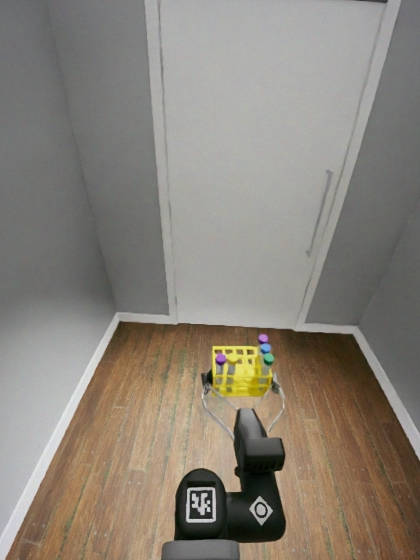

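Request:
execute_actions([
  {"r1":{"base":{"strafe_m":0.9}}},
], cameras=[])

Request:
execute_actions([
  {"r1":{"base":{"translate_m":0.2}},"r2":{"base":{"translate_m":-1.45},"pace":"slow"}},
], cameras=[])

Request:
execute_actions([
  {"r2":{"base":{"strafe_m":-0.15},"pace":"slow"}},
], cameras=[])

Request:
execute_actions([
  {"r2":{"base":{"rotate_rad":3.14},"pace":"slow"},"r1":{"base":{"rotate_rad":-0.8}}},
], cameras=["r1_head_camera"])

Scene clock: 173.63 s.
r1.base_odometry: x=-1.653 y=+0.412 heading=+2.320 (m, m, rad; r1's odometry frame)
r1.turned_by_wheels: +0.000 (rad since the last result)
r1.turned_by_imu: -0.001 (rad since the last result)
r1.base_tilt: forward=+0.2 right=-0.2 (deg)
r1.lidar_m: 0.81 0.90 0.98 0.96 1.07 1.71 2.28 2.52 3.15 2.13 1.02 0.82
r1.base_status: done
r1.joint_positions: lift_m=+0.900 arm_m=+0.002 wrist_yaw_rad=+3.100 wrist_pitch_rad=-0.013 wrist_roll_rad=-0.017 gripper_m=+0.100
r1.joint_status: not commanded
r1.motor_effort: lift_m=+18(18) arm_m=-5(5) wrist_yaw_rad=+0(0) wrist_pitch_rad=-4(5) wrist_roll_rad=-1(1) gripper_m=+0(5) wheel_0=+0(10) wheel_1=+0(6) wheel_2=+0(0) (%)
r1.hand_pose: x=-0.1113 y=+0.0994 z=+1.0821 quat_wxyz=(+0.021, +0.006, -0.009, +1.000) (m; r1's base frame)
r1.wrist_depth_mm: - 136 - - - - - / - 136 - - - - - / 104 136 241 - - - - / 118 136 - - - - - / - - - - - - - / - - - - 198 - 1537 / - - - 151 - - -
r2.base_odometry: x=-0.444 y=-2.863 heading=-1.510 (m, m, rad; r2's odometry frame)
r2.turned_by_wheels: +0.000 (rad since the last result)
r2.turned_by_imu: -0.004 (rad since the last result)
r2.base_tilt: forward=+0.1 right=-0.1 (deg)
r2.lidar_m: 0.39 1.15 0.87 0.84 0.77 0.61 0.65 0.68 0.85 1.18 1.26 0.43
r2.base_status: not commanded
r2.joint_positions: lift_m=+0.930 arm_m=+0.003 wrist_yaw_rad=+0.000 wrist_pitch_rad=+0.253 wrist_roll_rad=-0.006 gripper_m=+0.060
r2.joint_status: not commanded
r2.motor_effort: lift_m=+20(20) arm_m=-5(5) wrist_yaw_rad=-1(0) wrist_pitch_rad=-8(7) wrist_roll_rad=+5(3) gripper_m=-22(24) wheel_0=-2(1) wheel_1=+1(1) wheel_2=+2(3) (%)
r2.hand_pose: x=+0.4536 y=-0.0874 z=+1.0357 quat_wxyz=(+0.992, -0.003, +0.126, +0.000) (m; r2's base frame)
r2.wrist_depth_mm: 1205 1308 1281 1281 1255 1229 1205 / 1182 1366 1336 1336 1281 1308 1281 / 1182 1430 163 1366 189 1308 1308 / 1205 1499 171 202 177 1397 1366 / 1182 1537 178 223 182 1430 1430 / 1160 177 183 206 187 181 1464 / 1138 1537 1464 - 1464 1537 1537
pictures: none
No camera images: the call's "cameras" was empty. Leave "cameras" out to get every camera's image.

action 0: r2: "base": translate_m = -1.45 would last too long for one action: at the pace "slow" translate_m can be at most 0.766 in either direction: name a faster pace, or command the rest in another action

Scene clock: 176.27 s.
r1.base_odometry: x=-1.653 y=+0.412 heading=+2.320 (m, m, rad; r1's odometry frame)
r1.turned_by_wheels: +0.000 (rad since the last result)
r1.turned_by_imu: -0.001 (rad since the last result)
r1.base_tilt: forward=+0.2 right=-0.3 (deg)
r1.lidar_m: 0.82 0.91 0.98 0.94 1.07 1.72 2.29 2.54 3.13 2.13 1.02 0.83
r1.base_status: not commanded
r1.joint_positions: lift_m=+0.900 arm_m=+0.002 wrist_yaw_rad=+3.100 wrist_pitch_rad=-0.013 wrist_roll_rad=-0.017 gripper_m=+0.100
r1.joint_status: not commanded
r1.motor_effort: lift_m=+18(18) arm_m=-5(5) wrist_yaw_rad=-2(1) wrist_pitch_rad=-4(5) wrist_roll_rad=-1(1) gripper_m=+0(1) wheel_0=+1(0) wheel_1=+0(0) wheel_2=+0(0) (%)
r1.hand_pose: x=-0.1113 y=+0.0994 z=+1.0821 quat_wxyz=(+0.021, +0.006, -0.009, +1.000) (m; r1's base frame)
r1.wrist_depth_mm: - 137 - - - - - / - 136 - - - - - / 103 136 241 - - - - / 118 136 - - - - - / - - - - - - - / - - - - 198 - 1499 / - - - 151 - - -
r2.base_odometry: x=-0.593 y=-2.872 heading=-1.510 (m, m, rad; r2's odometry frame)
r2.turned_by_wheels: +0.000 (rad since the last result)
r2.turned_by_imu: -0.002 (rad since the last result)
r2.base_tilt: forward=+0.3 right=-0.1 (deg)
r2.lidar_m: 0.39 1.33 1.03 1.00 0.78 0.67 0.66 0.69 0.90 1.03 1.11 0.41
r2.base_status: done
r2.joint_positions: lift_m=+0.930 arm_m=+0.003 wrist_yaw_rad=+0.000 wrist_pitch_rad=+0.253 wrist_roll_rad=-0.006 gripper_m=+0.060
r2.joint_status: not commanded
r2.motor_effort: lift_m=+21(21) arm_m=-5(4) wrist_yaw_rad=+0(0) wrist_pitch_rad=-9(8) wrist_roll_rad=+4(4) gripper_m=-22(19) wheel_0=-1(3) wheel_1=-1(7) wheel_2=+1(2) (%)
r2.hand_pose: x=+0.4536 y=-0.0874 z=+1.0357 quat_wxyz=(+0.992, -0.003, +0.126, +0.000) (m; r2's base frame)
r2.wrist_depth_mm: 1308 1308 1281 1281 1229 1229 1205 / 1366 1366 1336 1308 1281 1281 1255 / 1366 1430 163 1366 190 1336 1308 / 1366 1499 171 202 177 1397 1336 / 1366 1576 178 223 181 1430 1430 / 1366 177 183 206 187 181 1464 / 1308 1618 1499 - 1499 1537 1430
pictures: none
No camera images: the call's "cameras" was empty. Leave "cameras" out to get every camera's image.

Scene clock: 180.70 s.
r1.base_odometry: x=-1.653 y=+0.412 heading=+1.520 (m, m, rad; r1's odometry frame)
r1.turned_by_wheels: -0.800 (rad since the last result)
r1.turned_by_imu: -0.805 (rad since the last result)
r1.base_tilt: forward=+0.2 right=-0.2 (deg)
r1.lidar_m: 0.90 0.81 0.83 1.05 0.96 0.99 1.26 2.29 2.33 2.89 3.11 1.39
r1.base_status: done
r1.joint_positions: lift_m=+0.900 arm_m=+0.002 wrist_yaw_rad=+3.100 wrist_pitch_rad=-0.013 wrist_roll_rad=-0.017 gripper_m=+0.100
r1.joint_status: not commanded
r1.motor_effort: lift_m=+18(18) arm_m=-5(5) wrist_yaw_rad=-1(1) wrist_pitch_rad=-4(4) wrist_roll_rad=-1(1) gripper_m=+2(2) wheel_0=+0(6) wheel_1=-1(9) wheel_2=-1(6) (%)
r1.hand_pose: x=-0.1113 y=+0.0994 z=+1.0821 quat_wxyz=(+0.021, +0.006, -0.009, +1.000) (m; r1's base frame)
r1.wrist_depth_mm: - 137 - - 1983 1618 1397 / - 136 - - 1983 1576 1397 / 104 136 241 - - 1618 1366 / 118 136 - - 1983 1618 1397 / - - - 1708 1661 1576 1336 / - - 1863 1576 198 976 878 / - - - 152 1229 960 878
r2.base_odometry: x=-0.593 y=-2.872 heading=+1.630 (m, m, rad; r2's odometry frame)
r2.turned_by_wheels: +3.140 (rad since the last result)
r2.turned_by_imu: +3.205 (rad since the last result)
r2.base_tilt: forward=+0.2 right=-0.2 (deg)
r2.lidar_m: 0.38 0.72 0.94 1.04 1.14 1.63 1.62 1.32 1.02 0.99 0.75 0.44
r2.base_status: done
r2.joint_positions: lift_m=+0.930 arm_m=+0.003 wrist_yaw_rad=+0.000 wrist_pitch_rad=+0.253 wrist_roll_rad=-0.006 gripper_m=+0.060
r2.joint_status: not commanded
r2.motor_effort: lift_m=+21(21) arm_m=-4(5) wrist_yaw_rad=+0(1) wrist_pitch_rad=-8(8) wrist_roll_rad=+4(3) gripper_m=-25(22) wheel_0=-2(9) wheel_1=-2(4) wheel_2=+0(5) (%)
r2.hand_pose: x=+0.4536 y=-0.0874 z=+1.0357 quat_wxyz=(+0.992, -0.003, +0.126, +0.000) (m; r2's base frame)
r2.wrist_depth_mm: 421 410 402 394 384 377 370 / 439 430 415 407 397 392 384 / 459 452 163 427 173 407 399 / 480 469 170 202 176 424 418 / 508 488 178 223 182 436 436 / 535 177 183 206 187 181 449 / 559 549 530 - 496 492 477
pictures: r1_head_camera
Images, in order (width x height): r1_head_camera 420x560.

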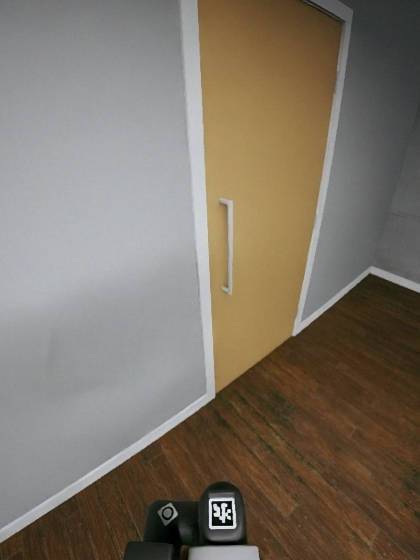

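Request:
execute_actions([
  {"r2":{"base":{"rotate_rad":-0.09},"joints":{"wrist_yaw_rad":3.1},"pace":"slow"}},
], cameras=["r2_wrist_camera"])

Request:
execute_actions([
  {"r2":{"base":{"strafe_m":-0.15}}},
], cameras=[])

Request:
execute_actions([
  {"r2":{"base":{"translate_m":0.7},"pace":"slow"}},
], cameras=[])

Request:
execute_actions([
  {"r2":{"base":{"translate_m":0.75},"pace":"slow"}},
], cameras=[])

Request:
execute_actions([
  {"r2":{"base":{"strafe_m":0.15},"pace":"slow"}},
], cameras=["r1_head_camera"])

Scene clock: 185.50 s.
r1.base_odometry: x=-1.653 y=+0.412 heading=+1.520 (m, m, rad; r1's odometry frame)
r1.turned_by_wheels: +0.000 (rad since the last result)
r1.turned_by_imu: -0.002 (rad since the last result)
r1.base_tilt: forward=+0.2 right=-0.2 (deg)
r1.lidar_m: 0.91 0.81 0.81 1.05 0.94 0.99 1.27 2.28 2.32 2.89 3.12 1.38
r1.base_status: not commanded
r1.joint_positions: lift_m=+0.900 arm_m=+0.002 wrist_yaw_rad=+3.100 wrist_pitch_rad=-0.013 wrist_roll_rad=-0.017 gripper_m=+0.100
r1.joint_status: not commanded
r1.motor_effort: lift_m=+18(18) arm_m=-5(5) wrist_yaw_rad=-2(1) wrist_pitch_rad=-6(4) wrist_roll_rad=-1(1) gripper_m=-3(0) wheel_0=+0(0) wheel_1=-1(1) wheel_2=+0(1) (%)
r1.hand_pose: x=-0.1113 y=+0.0994 z=+1.0821 quat_wxyz=(+0.021, +0.006, -0.009, +1.000) (m; r1's base frame)
r1.wrist_depth_mm: - 136 - - - 1618 1366 / - 136 - - - 1661 1397 / 104 136 241 - 1921 1576 1430 / 118 136 - - 1983 1661 1397 / 1983 - - 1808 1756 1576 1366 / - - 1756 1661 198 991 878 / - - - 152 1229 960 866
r2.base_odometry: x=-0.593 y=-2.872 heading=+1.540 (m, m, rad; r2's odometry frame)
r2.turned_by_wheels: -0.090 (rad since the last result)
r2.turned_by_imu: -0.094 (rad since the last result)
r2.base_tilt: forward=+0.3 right=-0.2 (deg)
r2.lidar_m: 0.64 0.68 0.83 1.04 1.09 1.53 1.59 1.42 1.04 0.99 0.81 0.68
r2.base_status: done
r2.joint_positions: lift_m=+0.930 arm_m=+0.003 wrist_yaw_rad=+3.100 wrist_pitch_rad=+0.253 wrist_roll_rad=-0.006 gripper_m=+0.060
r2.joint_status: all done
r2.motor_effort: lift_m=+21(21) arm_m=-5(5) wrist_yaw_rad=+1(6) wrist_pitch_rad=-9(8) wrist_roll_rad=+4(4) gripper_m=-22(23) wheel_0=+1(0) wheel_1=+0(2) wheel_2=+0(2) (%)
r2.hand_pose: x=-0.1011 y=+0.0990 z=+1.0357 quat_wxyz=(+0.020, -0.126, +0.000, +0.992) (m; r2's base frame)
r2.wrist_depth_mm: 112 118 221 1576 1576 1576 1281 / 120 172 1618 1661 1618 1661 1308 / 1618 1708 164 1708 172 1708 1281 / 1618 1756 171 202 176 1808 1308 / 1576 1863 178 220 182 1618 1308 / 1576 177 183 206 187 181 1281 / 231 1618 1464 - 1499 1537 1281
pictures: r2_wrist_camera
Images, in order (width x height): r2_wrist_camera 616x392.

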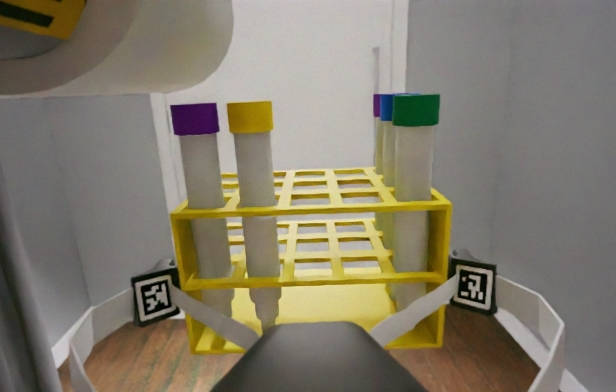

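Scene clock: 187.23 s.
r1.base_odometry: x=-1.653 y=+0.412 heading=+1.520 (m, m, rad; r1's odometry frame)
r1.turned_by_wheels: +0.000 (rad since the last result)
r1.turned_by_imu: -0.001 (rad since the last result)
r1.base_tilt: forward=+0.2 right=-0.3 (deg)
r1.lidar_m: 0.90 0.81 0.83 1.05 0.95 0.98 1.27 2.30 2.33 2.90 3.10 1.38
r1.base_status: not commanded
r1.joint_positions: lift_m=+0.900 arm_m=+0.002 wrist_yaw_rad=+3.100 wrist_pitch_rad=-0.013 wrist_roll_rad=-0.017 gripper_m=+0.100
r1.joint_status: not commanded
r1.motor_effort: lift_m=+18(18) arm_m=-5(5) wrist_yaw_rad=-1(1) wrist_pitch_rad=-5(5) wrist_roll_rad=+0(1) gripper_m=+0(3) wheel_0=+0(0) wheel_1=-1(1) wheel_2=-1(2) (%)
r1.hand_pose: x=-0.1113 y=+0.0994 z=+1.0821 quat_wxyz=(+0.021, +0.006, -0.009, +1.000) (m; r1's base frame)
r1.wrist_depth_mm: - 137 - - 1983 1618 1430 / - 136 - - 1983 1618 1397 / 104 136 241 - 1983 1661 1430 / 118 136 - - 1921 1618 1397 / 1983 - - 1808 1661 1576 1397 / - - 1863 1537 198 991 878 / - - - 151 1229 960 878
r2.base_odometry: x=-0.443 y=-2.876 heading=+1.540 (m, m, rad; r2's odometry frame)
r2.turned_by_wheels: +0.000 (rad since the last result)
r2.turned_by_imu: -0.001 (rad since the last result)
r2.base_tilt: forward=+0.0 right=-0.1 (deg)
r2.lidar_m: 0.65 0.68 0.82 1.19 1.24 1.69 1.60 1.21 0.87 0.84 0.82 0.63
r2.base_status: done
r2.joint_positions: lift_m=+0.930 arm_m=+0.003 wrist_yaw_rad=+3.100 wrist_pitch_rad=+0.253 wrist_roll_rad=-0.006 gripper_m=+0.060
r2.joint_status: not commanded
r2.motor_effort: lift_m=+21(21) arm_m=-4(5) wrist_yaw_rad=+0(0) wrist_pitch_rad=-9(9) wrist_roll_rad=+4(3) gripper_m=-22(23) wheel_0=+0(7) wheel_1=+0(9) wheel_2=+0(1) (%)
r2.hand_pose: x=-0.1011 y=+0.0990 z=+1.0357 quat_wxyz=(+0.020, -0.126, +0.000, +0.992) (m; r2's base frame)
r2.wrist_depth_mm: 112 118 220 1576 1576 1576 1464 / 120 172 1618 1661 1618 1661 1464 / 1397 1661 162 1661 213 1756 1464 / 1397 1708 170 202 175 1863 1499 / 1397 1808 177 223 182 1863 1537 / 1366 177 183 206 187 181 1464 / 231 1618 1464 - 1499 1537 1464
pictures: none
No camera images: the call's "cameras" was empty. Leave "cameras" out to get every camera's image.

Scene clock: 195.53 s.
r1.base_odometry: x=-1.653 y=+0.412 heading=+1.520 (m, m, rad; r1's odometry frame)
r1.turned_by_wheels: +0.000 (rad since the last result)
r1.turned_by_imu: -0.003 (rad since the last result)
r1.base_tilt: forward=+0.2 right=-0.2 (deg)
r1.lidar_m: 0.90 0.81 0.83 1.05 0.98 0.99 1.29 2.29 2.32 2.90 3.11 0.84
r1.base_status: not commanded
r1.joint_positions: lift_m=+0.900 arm_m=+0.002 wrist_yaw_rad=+3.100 wrist_pitch_rad=-0.013 wrist_roll_rad=-0.017 gripper_m=+0.100
r1.joint_status: not commanded
r1.motor_effort: lift_m=+18(18) arm_m=-5(5) wrist_yaw_rad=-2(0) wrist_pitch_rad=-5(5) wrist_roll_rad=-1(1) gripper_m=-5(2) wheel_0=+0(0) wheel_1=-1(1) wheel_2=-1(1) (%)
r1.hand_pose: x=-0.1113 y=+0.0994 z=+1.0821 quat_wxyz=(+0.021, +0.006, -0.009, +1.000) (m; r1's base frame)
r1.wrist_depth_mm: - 137 - - 1983 1661 1397 / - 136 - - 1983 1618 1366 / 104 136 243 - 1983 1618 1430 / 118 136 - - - 1618 1430 / 1983 - - 1808 1661 1576 1366 / - - 1808 1537 198 991 878 / - - - 152 1205 960 866
r2.base_odometry: x=-0.422 y=-2.177 heading=+1.540 (m, m, rad; r2's odometry frame)
r2.turned_by_wheels: +0.000 (rad since the last result)
r2.turned_by_imu: -0.007 (rad since the last result)
r2.base_tilt: forward=+0.2 right=-0.1 (deg)
r2.lidar_m: 0.25 - 0.25 0.33 1.25 1.72 2.30 1.22 0.25 0.25 1.01 0.27
r2.base_status: done
r2.joint_positions: lift_m=+0.930 arm_m=+0.003 wrist_yaw_rad=+3.102 wrist_pitch_rad=+0.253 wrist_roll_rad=-0.006 gripper_m=+0.060
r2.joint_status: not commanded
r2.motor_effort: lift_m=+20(21) arm_m=-2(4) wrist_yaw_rad=-5(9) wrist_pitch_rad=-8(9) wrist_roll_rad=+4(5) gripper_m=-20(22) wheel_0=+1(7) wheel_1=+2(8) wheel_2=-3(10) (%)
r2.hand_pose: x=-0.1016 y=+0.0985 z=+1.0358 quat_wxyz=(+0.020, -0.126, +0.000, +0.992) (m; r2's base frame)
r2.wrist_depth_mm: 111 118 218 - - - 1499 / 120 171 - - - - 1464 / 1397 - 163 - 216 - 1499 / 1397 - 171 202 175 - 1499 / 1397 1921 178 223 181 1863 1499 / 1336 177 183 206 187 181 1464 / 230 1618 1499 - 1499 1499 1430
pictures: none
No camera images: the call's "cameras" was empty. Leave "cameras" out to get every camera's image.

Scene clock: 204.30 s.
r1.base_odometry: x=-1.653 y=+0.412 heading=+1.520 (m, m, rad; r1's odometry frame)
r1.turned_by_wheels: +0.000 (rad since the last result)
r1.turned_by_imu: -0.003 (rad since the last result)
r1.base_tilt: forward=+0.2 right=-0.2 (deg)
r1.lidar_m: 0.91 0.81 0.83 1.02 0.96 0.98 1.28 2.29 2.35 2.92 0.67 0.70
r1.base_status: not commanded
r1.joint_positions: lift_m=+0.900 arm_m=+0.002 wrist_yaw_rad=+3.100 wrist_pitch_rad=-0.013 wrist_roll_rad=-0.017 gripper_m=+0.100
r1.joint_status: not commanded
r1.motor_effort: lift_m=+18(18) arm_m=-5(5) wrist_yaw_rad=+2(1) wrist_pitch_rad=-5(5) wrist_roll_rad=-1(1) gripper_m=+2(1) wheel_0=+0(0) wheel_1=-1(1) wheel_2=-1(1) (%)
r1.hand_pose: x=-0.1113 y=+0.0994 z=+1.0821 quat_wxyz=(+0.021, +0.006, -0.009, +1.000) (m; r1's base frame)
r1.wrist_depth_mm: - 136 - - 1983 1576 1430 / - 136 - - 1983 1661 1430 / 104 136 241 - 1983 1661 1430 / 118 136 - - 1983 1618 1430 / - - - 1756 1756 1537 1336 / - - 1808 1576 198 991 854 / - - - 151 1205 960 866
r2.base_odometry: x=-0.398 y=-1.427 heading=+1.540 (m, m, rad; r2's odometry frame)
r2.turned_by_wheels: +0.000 (rad since the last result)
r2.turned_by_imu: -0.008 (rad since the last result)
r2.base_tilt: forward=+0.2 right=-0.2 (deg)
r2.lidar_m: 2.38 2.48 2.32 0.25 0.25 0.56 3.08 0.74 1.02 0.65 0.73 2.48
r2.base_status: done
r2.joint_positions: lift_m=+0.930 arm_m=+0.003 wrist_yaw_rad=+3.100 wrist_pitch_rad=+0.253 wrist_roll_rad=-0.006 gripper_m=+0.060
r2.joint_status: not commanded
r2.motor_effort: lift_m=+20(20) arm_m=-2(3) wrist_yaw_rad=+0(10) wrist_pitch_rad=-9(9) wrist_roll_rad=+4(4) gripper_m=-20(20) wheel_0=-1(5) wheel_1=+3(5) wheel_2=-1(8) (%)
r2.hand_pose: x=-0.1016 y=+0.0989 z=+1.0358 quat_wxyz=(+0.020, -0.126, +0.000, +0.992) (m; r2's base frame)
r2.wrist_depth_mm: 111 118 220 - - - 342 / 120 180 - - - - 327 / 809 820 162 - 170 - 310 / 842 854 170 202 174 991 298 / 866 878 177 223 181 445 286 / 904 177 183 206 187 181 245 / 231 976 1042 - 1499 741 242
pictures: none
No camera images: the call's "cameras" was empty. Leave "cameras" out to get every camera's image.

Scene clock: 206.93 s.
r1.base_odometry: x=-1.653 y=+0.412 heading=+1.520 (m, m, rad; r1's odometry frame)
r1.turned_by_wheels: +0.000 (rad since the last result)
r1.turned_by_imu: -0.001 (rad since the last result)
r1.base_tilt: forward=+0.2 right=-0.3 (deg)
r1.lidar_m: 0.89 0.83 0.84 1.04 0.97 0.97 1.28 2.30 2.34 2.92 0.83 0.82
r1.base_status: not commanded
r1.joint_positions: lift_m=+0.900 arm_m=+0.002 wrist_yaw_rad=+3.100 wrist_pitch_rad=-0.013 wrist_roll_rad=-0.017 gripper_m=+0.100
r1.joint_status: not commanded
r1.motor_effort: lift_m=+18(18) arm_m=-5(5) wrist_yaw_rad=+0(3) wrist_pitch_rad=-5(5) wrist_roll_rad=-1(1) gripper_m=+1(1) wheel_0=+0(0) wheel_1=-1(1) wheel_2=-1(2) (%)
r1.hand_pose: x=-0.1113 y=+0.0994 z=+1.0821 quat_wxyz=(+0.021, +0.006, -0.009, +1.000) (m; r1's base frame)
r1.wrist_depth_mm: - 137 - - 1983 1537 1397 / - 135 - - 1921 1618 1397 / 103 136 242 - 1983 1618 1397 / 118 136 - - 1983 1661 1397 / - - - 1708 1708 1499 1366 / - - 1863 1537 197 976 866 / - - - 151 1205 946 866
r2.base_odometry: x=-0.548 y=-1.423 heading=+1.540 (m, m, rad; r2's odometry frame)
r2.turned_by_wheels: +0.000 (rad since the last result)
r2.turned_by_imu: +0.000 (rad since the last result)
r2.base_tilt: forward=+0.1 right=-0.2 (deg)
r2.lidar_m: 2.39 2.50 2.16 2.12 0.25 0.42 3.08 0.82 1.03 0.81 0.91 2.48
r2.base_status: done
r2.joint_positions: lift_m=+0.930 arm_m=+0.003 wrist_yaw_rad=+3.100 wrist_pitch_rad=+0.253 wrist_roll_rad=-0.006 gripper_m=+0.060
r2.joint_status: not commanded
r2.motor_effort: lift_m=+20(20) arm_m=-2(2) wrist_yaw_rad=+0(1) wrist_pitch_rad=-9(8) wrist_roll_rad=+5(3) gripper_m=-25(21) wheel_0=-2(7) wheel_1=+3(8) wheel_2=+0(1) (%)
r2.hand_pose: x=-0.1015 y=+0.0989 z=+1.0358 quat_wxyz=(+0.020, -0.126, +0.000, +0.992) (m; r2's base frame)
r2.wrist_depth_mm: 112 118 220 - - 399 229 / 120 180 - - - 392 228 / 809 - 163 - 189 389 224 / 831 - 170 202 177 382 224 / 866 - 178 223 182 273 221 / 878 177 183 206 187 181 198 / 231 1042 1499 - 732 368 197
pictures: r1_head_camera
Images, in order (width x height): r1_head_camera 420x560.

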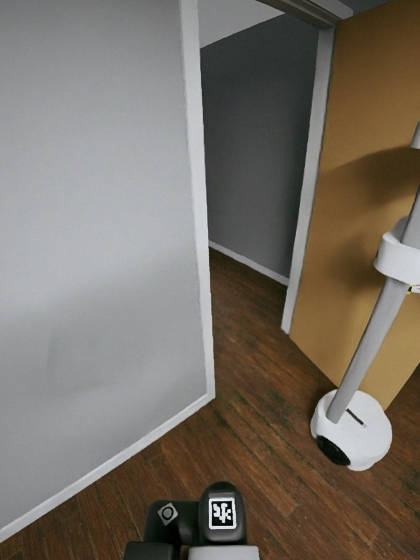

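Request:
execute_actions([
  {"r1":{"base":{"rotate_rad":0.8}}},
], cameras=[])

Request:
execute_actions([
  {"r1":{"base":{"translate_m":0.5}}},
], cameras=[])

Request:
execute_actions([
  {"r1":{"base":{"strafe_m":-0.7}}},
], cameras=["r1_head_camera","r1_head_right_camera"])

Scene clock: 209.80 s.
r1.base_odometry: x=-1.653 y=+0.412 heading=+2.320 (m, m, rad; r1's odometry frame)
r1.turned_by_wheels: +0.800 (rad since the last result)
r1.turned_by_imu: +0.803 (rad since the last result)
r1.base_tilt: forward=+0.2 right=-0.2 (deg)
r1.lidar_m: 0.82 0.91 0.98 0.96 1.09 1.71 2.30 2.53 3.13 0.84 1.03 0.82
r1.base_status: done
r1.joint_positions: lift_m=+0.900 arm_m=+0.002 wrist_yaw_rad=+3.100 wrist_pitch_rad=-0.013 wrist_roll_rad=-0.017 gripper_m=+0.100
r1.joint_status: not commanded
r1.motor_effort: lift_m=+18(18) arm_m=-5(5) wrist_yaw_rad=-2(3) wrist_pitch_rad=-5(5) wrist_roll_rad=-1(1) gripper_m=-2(0) wheel_0=+0(7) wheel_1=+0(5) wheel_2=+1(7) (%)
r1.hand_pose: x=-0.1113 y=+0.0994 z=+1.0821 quat_wxyz=(+0.021, +0.006, -0.009, +1.000) (m; r1's base frame)
r1.wrist_depth_mm: - 137 - - - - - / - 136 - - - - - / 104 136 241 - - - - / 118 136 - - - - - / - - - - - - - / - - - - 198 - 1537 / - - - 151 - - -
r2.base_odometry: x=-0.548 y=-1.423 heading=+1.540 (m, m, rad; r2's odometry frame)
r2.turned_by_wheels: +0.000 (rad since the last result)
r2.turned_by_imu: -0.001 (rad since the last result)
r2.base_tilt: forward=+0.3 right=-0.2 (deg)
r2.lidar_m: 2.38 2.49 2.15 2.14 0.25 0.40 3.09 0.81 1.03 0.83 0.89 2.49
r2.base_status: not commanded
r2.joint_positions: lift_m=+0.930 arm_m=+0.003 wrist_yaw_rad=+3.100 wrist_pitch_rad=+0.253 wrist_roll_rad=-0.006 gripper_m=+0.060
r2.joint_status: not commanded
r2.motor_effort: lift_m=+19(20) arm_m=-2(2) wrist_yaw_rad=+1(1) wrist_pitch_rad=-9(8) wrist_roll_rad=+3(3) gripper_m=-22(23) wheel_0=-2(2) wheel_1=+3(3) wheel_2=+1(1) (%)
r2.hand_pose: x=-0.1015 y=+0.0989 z=+1.0358 quat_wxyz=(+0.020, -0.126, +0.000, +0.992) (m; r2's base frame)
r2.wrist_depth_mm: 112 118 221 - - 402 229 / 120 180 - - - 394 228 / 809 - 163 - 189 387 225 / 831 - 170 202 176 382 223 / 866 - 178 223 182 274 222 / 891 177 183 206 187 181 198 / 231 1042 1499 - 741 368 197
pictures: none
No camera images: the call's "cameras" was empty. Leave "cameras" out to get every camera's image.

Scene clock: 212.97 s.
r1.base_odometry: x=-1.994 y=+0.778 heading=+2.320 (m, m, rad; r1's odometry frame)
r1.turned_by_wheels: +0.000 (rad since the last result)
r1.turned_by_imu: -0.003 (rad since the last result)
r1.base_tilt: forward=+0.2 right=-0.3 (deg)
r1.lidar_m: 0.32 0.36 0.55 0.93 0.99 1.55 2.78 3.09 0.95 1.39 0.42 0.32
r1.base_status: done
r1.joint_positions: lift_m=+0.900 arm_m=+0.002 wrist_yaw_rad=+3.100 wrist_pitch_rad=-0.013 wrist_roll_rad=-0.017 gripper_m=+0.100
r1.joint_status: not commanded
r1.motor_effort: lift_m=+18(18) arm_m=-5(5) wrist_yaw_rad=+0(3) wrist_pitch_rad=-5(4) wrist_roll_rad=-1(1) gripper_m=+3(0) wheel_0=+1(6) wheel_1=+0(2) wheel_2=+0(11) (%)
r1.hand_pose: x=-0.1113 y=+0.0994 z=+1.0821 quat_wxyz=(+0.021, +0.006, -0.009, +1.000) (m; r1's base frame)
r1.wrist_depth_mm: - 137 - - - - - / - 136 - - - - - / 104 136 242 - - - - / 118 136 - - - - - / - - - - - - 1618 / - - - - 198 - 1430 / - - - 151 - 1863 1430
r2.base_odometry: x=-0.548 y=-1.423 heading=+1.540 (m, m, rad; r2's odometry frame)
r2.turned_by_wheels: +0.000 (rad since the last result)
r2.turned_by_imu: -0.001 (rad since the last result)
r2.base_tilt: forward=+0.4 right=-0.2 (deg)
r2.lidar_m: 2.39 2.48 2.17 2.14 0.25 0.39 3.10 0.81 0.96 0.98 2.07 2.47
r2.base_status: not commanded
r2.joint_positions: lift_m=+0.930 arm_m=+0.003 wrist_yaw_rad=+3.100 wrist_pitch_rad=+0.253 wrist_roll_rad=-0.006 gripper_m=+0.060
r2.joint_status: not commanded
r2.motor_effort: lift_m=+20(20) arm_m=-2(2) wrist_yaw_rad=+0(1) wrist_pitch_rad=-8(9) wrist_roll_rad=+4(4) gripper_m=-20(25) wheel_0=-2(3) wheel_1=+3(3) wheel_2=+1(1) (%)
r2.hand_pose: x=-0.1015 y=+0.0989 z=+1.0358 quat_wxyz=(+0.020, -0.126, +0.000, +0.992) (m; r2's base frame)
r2.wrist_depth_mm: 111 118 220 - - 399 230 / 120 180 - - - 394 228 / 809 - 163 - 189 387 225 / 831 - 170 202 176 382 224 / 854 - 178 222 181 273 222 / 891 177 183 206 187 181 198 / 230 1060 1499 - 732 368 197
pictures: none
No camera images: the call's "cameras" was empty. Leave "cameras" out to get every camera's image.

Scene clock: 216.63 s.
r1.base_odometry: x=-1.481 y=+1.255 heading=+2.320 (m, m, rad; r1's odometry frame)
r1.turned_by_wheels: +0.000 (rad since the last result)
r1.turned_by_imu: -0.004 (rad since the last result)
r1.base_tilt: forward=+0.2 right=-0.2 (deg)
r1.lidar_m: 0.25 0.26 0.42 1.63 1.75 2.91 2.88 0.43 0.50 0.72 0.95 2.45
r1.base_status: done
r1.joint_positions: lift_m=+0.900 arm_m=+0.002 wrist_yaw_rad=+3.100 wrist_pitch_rad=-0.013 wrist_roll_rad=-0.017 gripper_m=+0.100
r1.joint_status: not commanded
r1.motor_effort: lift_m=+18(18) arm_m=-5(5) wrist_yaw_rad=+0(1) wrist_pitch_rad=-6(4) wrist_roll_rad=-1(1) gripper_m=-7(1) wheel_0=-1(6) wheel_1=-1(6) wheel_2=-1(2) (%)
r1.hand_pose: x=-0.1113 y=+0.0994 z=+1.0821 quat_wxyz=(+0.021, +0.006, -0.009, +1.000) (m; r1's base frame)
r1.wrist_depth_mm: - 136 - - - - - / - 136 - - - - - / 103 135 242 - - - - / 118 136 - - - - - / 492 - - - - - - / 535 - - - 198 - - / 530 - - 151 - - -
r2.base_odometry: x=-0.548 y=-1.423 heading=+1.540 (m, m, rad; r2's odometry frame)
r2.turned_by_wheels: +0.000 (rad since the last result)
r2.turned_by_imu: -0.001 (rad since the last result)
r2.base_tilt: forward=+0.2 right=-0.3 (deg)
r2.lidar_m: 2.38 2.47 2.17 2.14 0.25 0.40 3.09 0.39 0.43 2.00 2.09 2.48
r2.base_status: not commanded
r2.joint_positions: lift_m=+0.930 arm_m=+0.003 wrist_yaw_rad=+3.100 wrist_pitch_rad=+0.253 wrist_roll_rad=-0.006 gripper_m=+0.060
r2.joint_status: not commanded
r2.motor_effort: lift_m=+19(20) arm_m=-3(3) wrist_yaw_rad=-1(1) wrist_pitch_rad=-9(8) wrist_roll_rad=+3(3) gripper_m=-26(23) wheel_0=-2(2) wheel_1=+4(3) wheel_2=+1(1) (%)
r2.hand_pose: x=-0.1015 y=+0.0989 z=+1.0358 quat_wxyz=(+0.020, -0.126, +0.000, +0.992) (m; r2's base frame)
r2.wrist_depth_mm: 111 118 220 - - 402 229 / 120 180 - - - 394 227 / 798 - 163 - 189 389 225 / 809 - 170 202 176 382 224 / 539 - 178 222 181 273 221 / 530 177 183 206 187 181 198 / 231 1060 1499 - 741 368 197
pictures: r1_head_camera, r1_head_right_camera
Images, in order (width x height): r1_head_camera 420x560, r1_head_right_camera 420x672.

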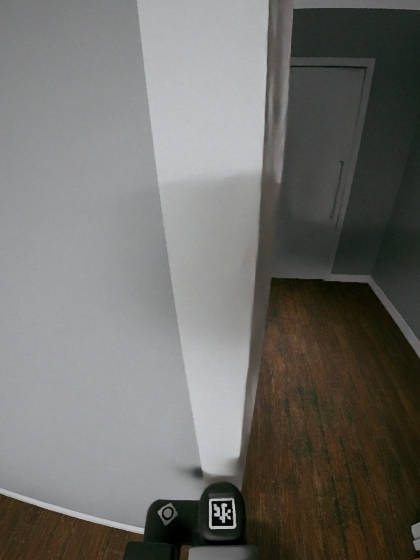

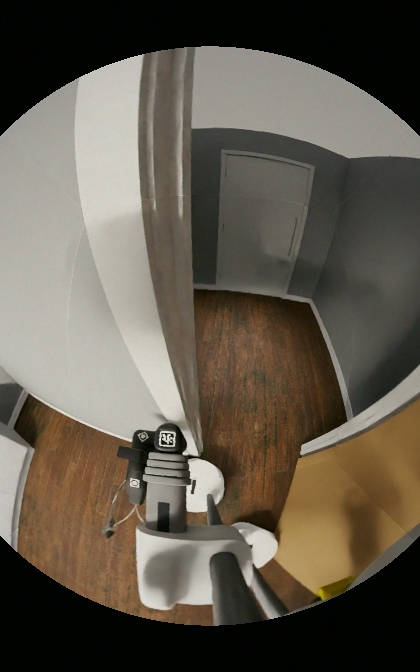

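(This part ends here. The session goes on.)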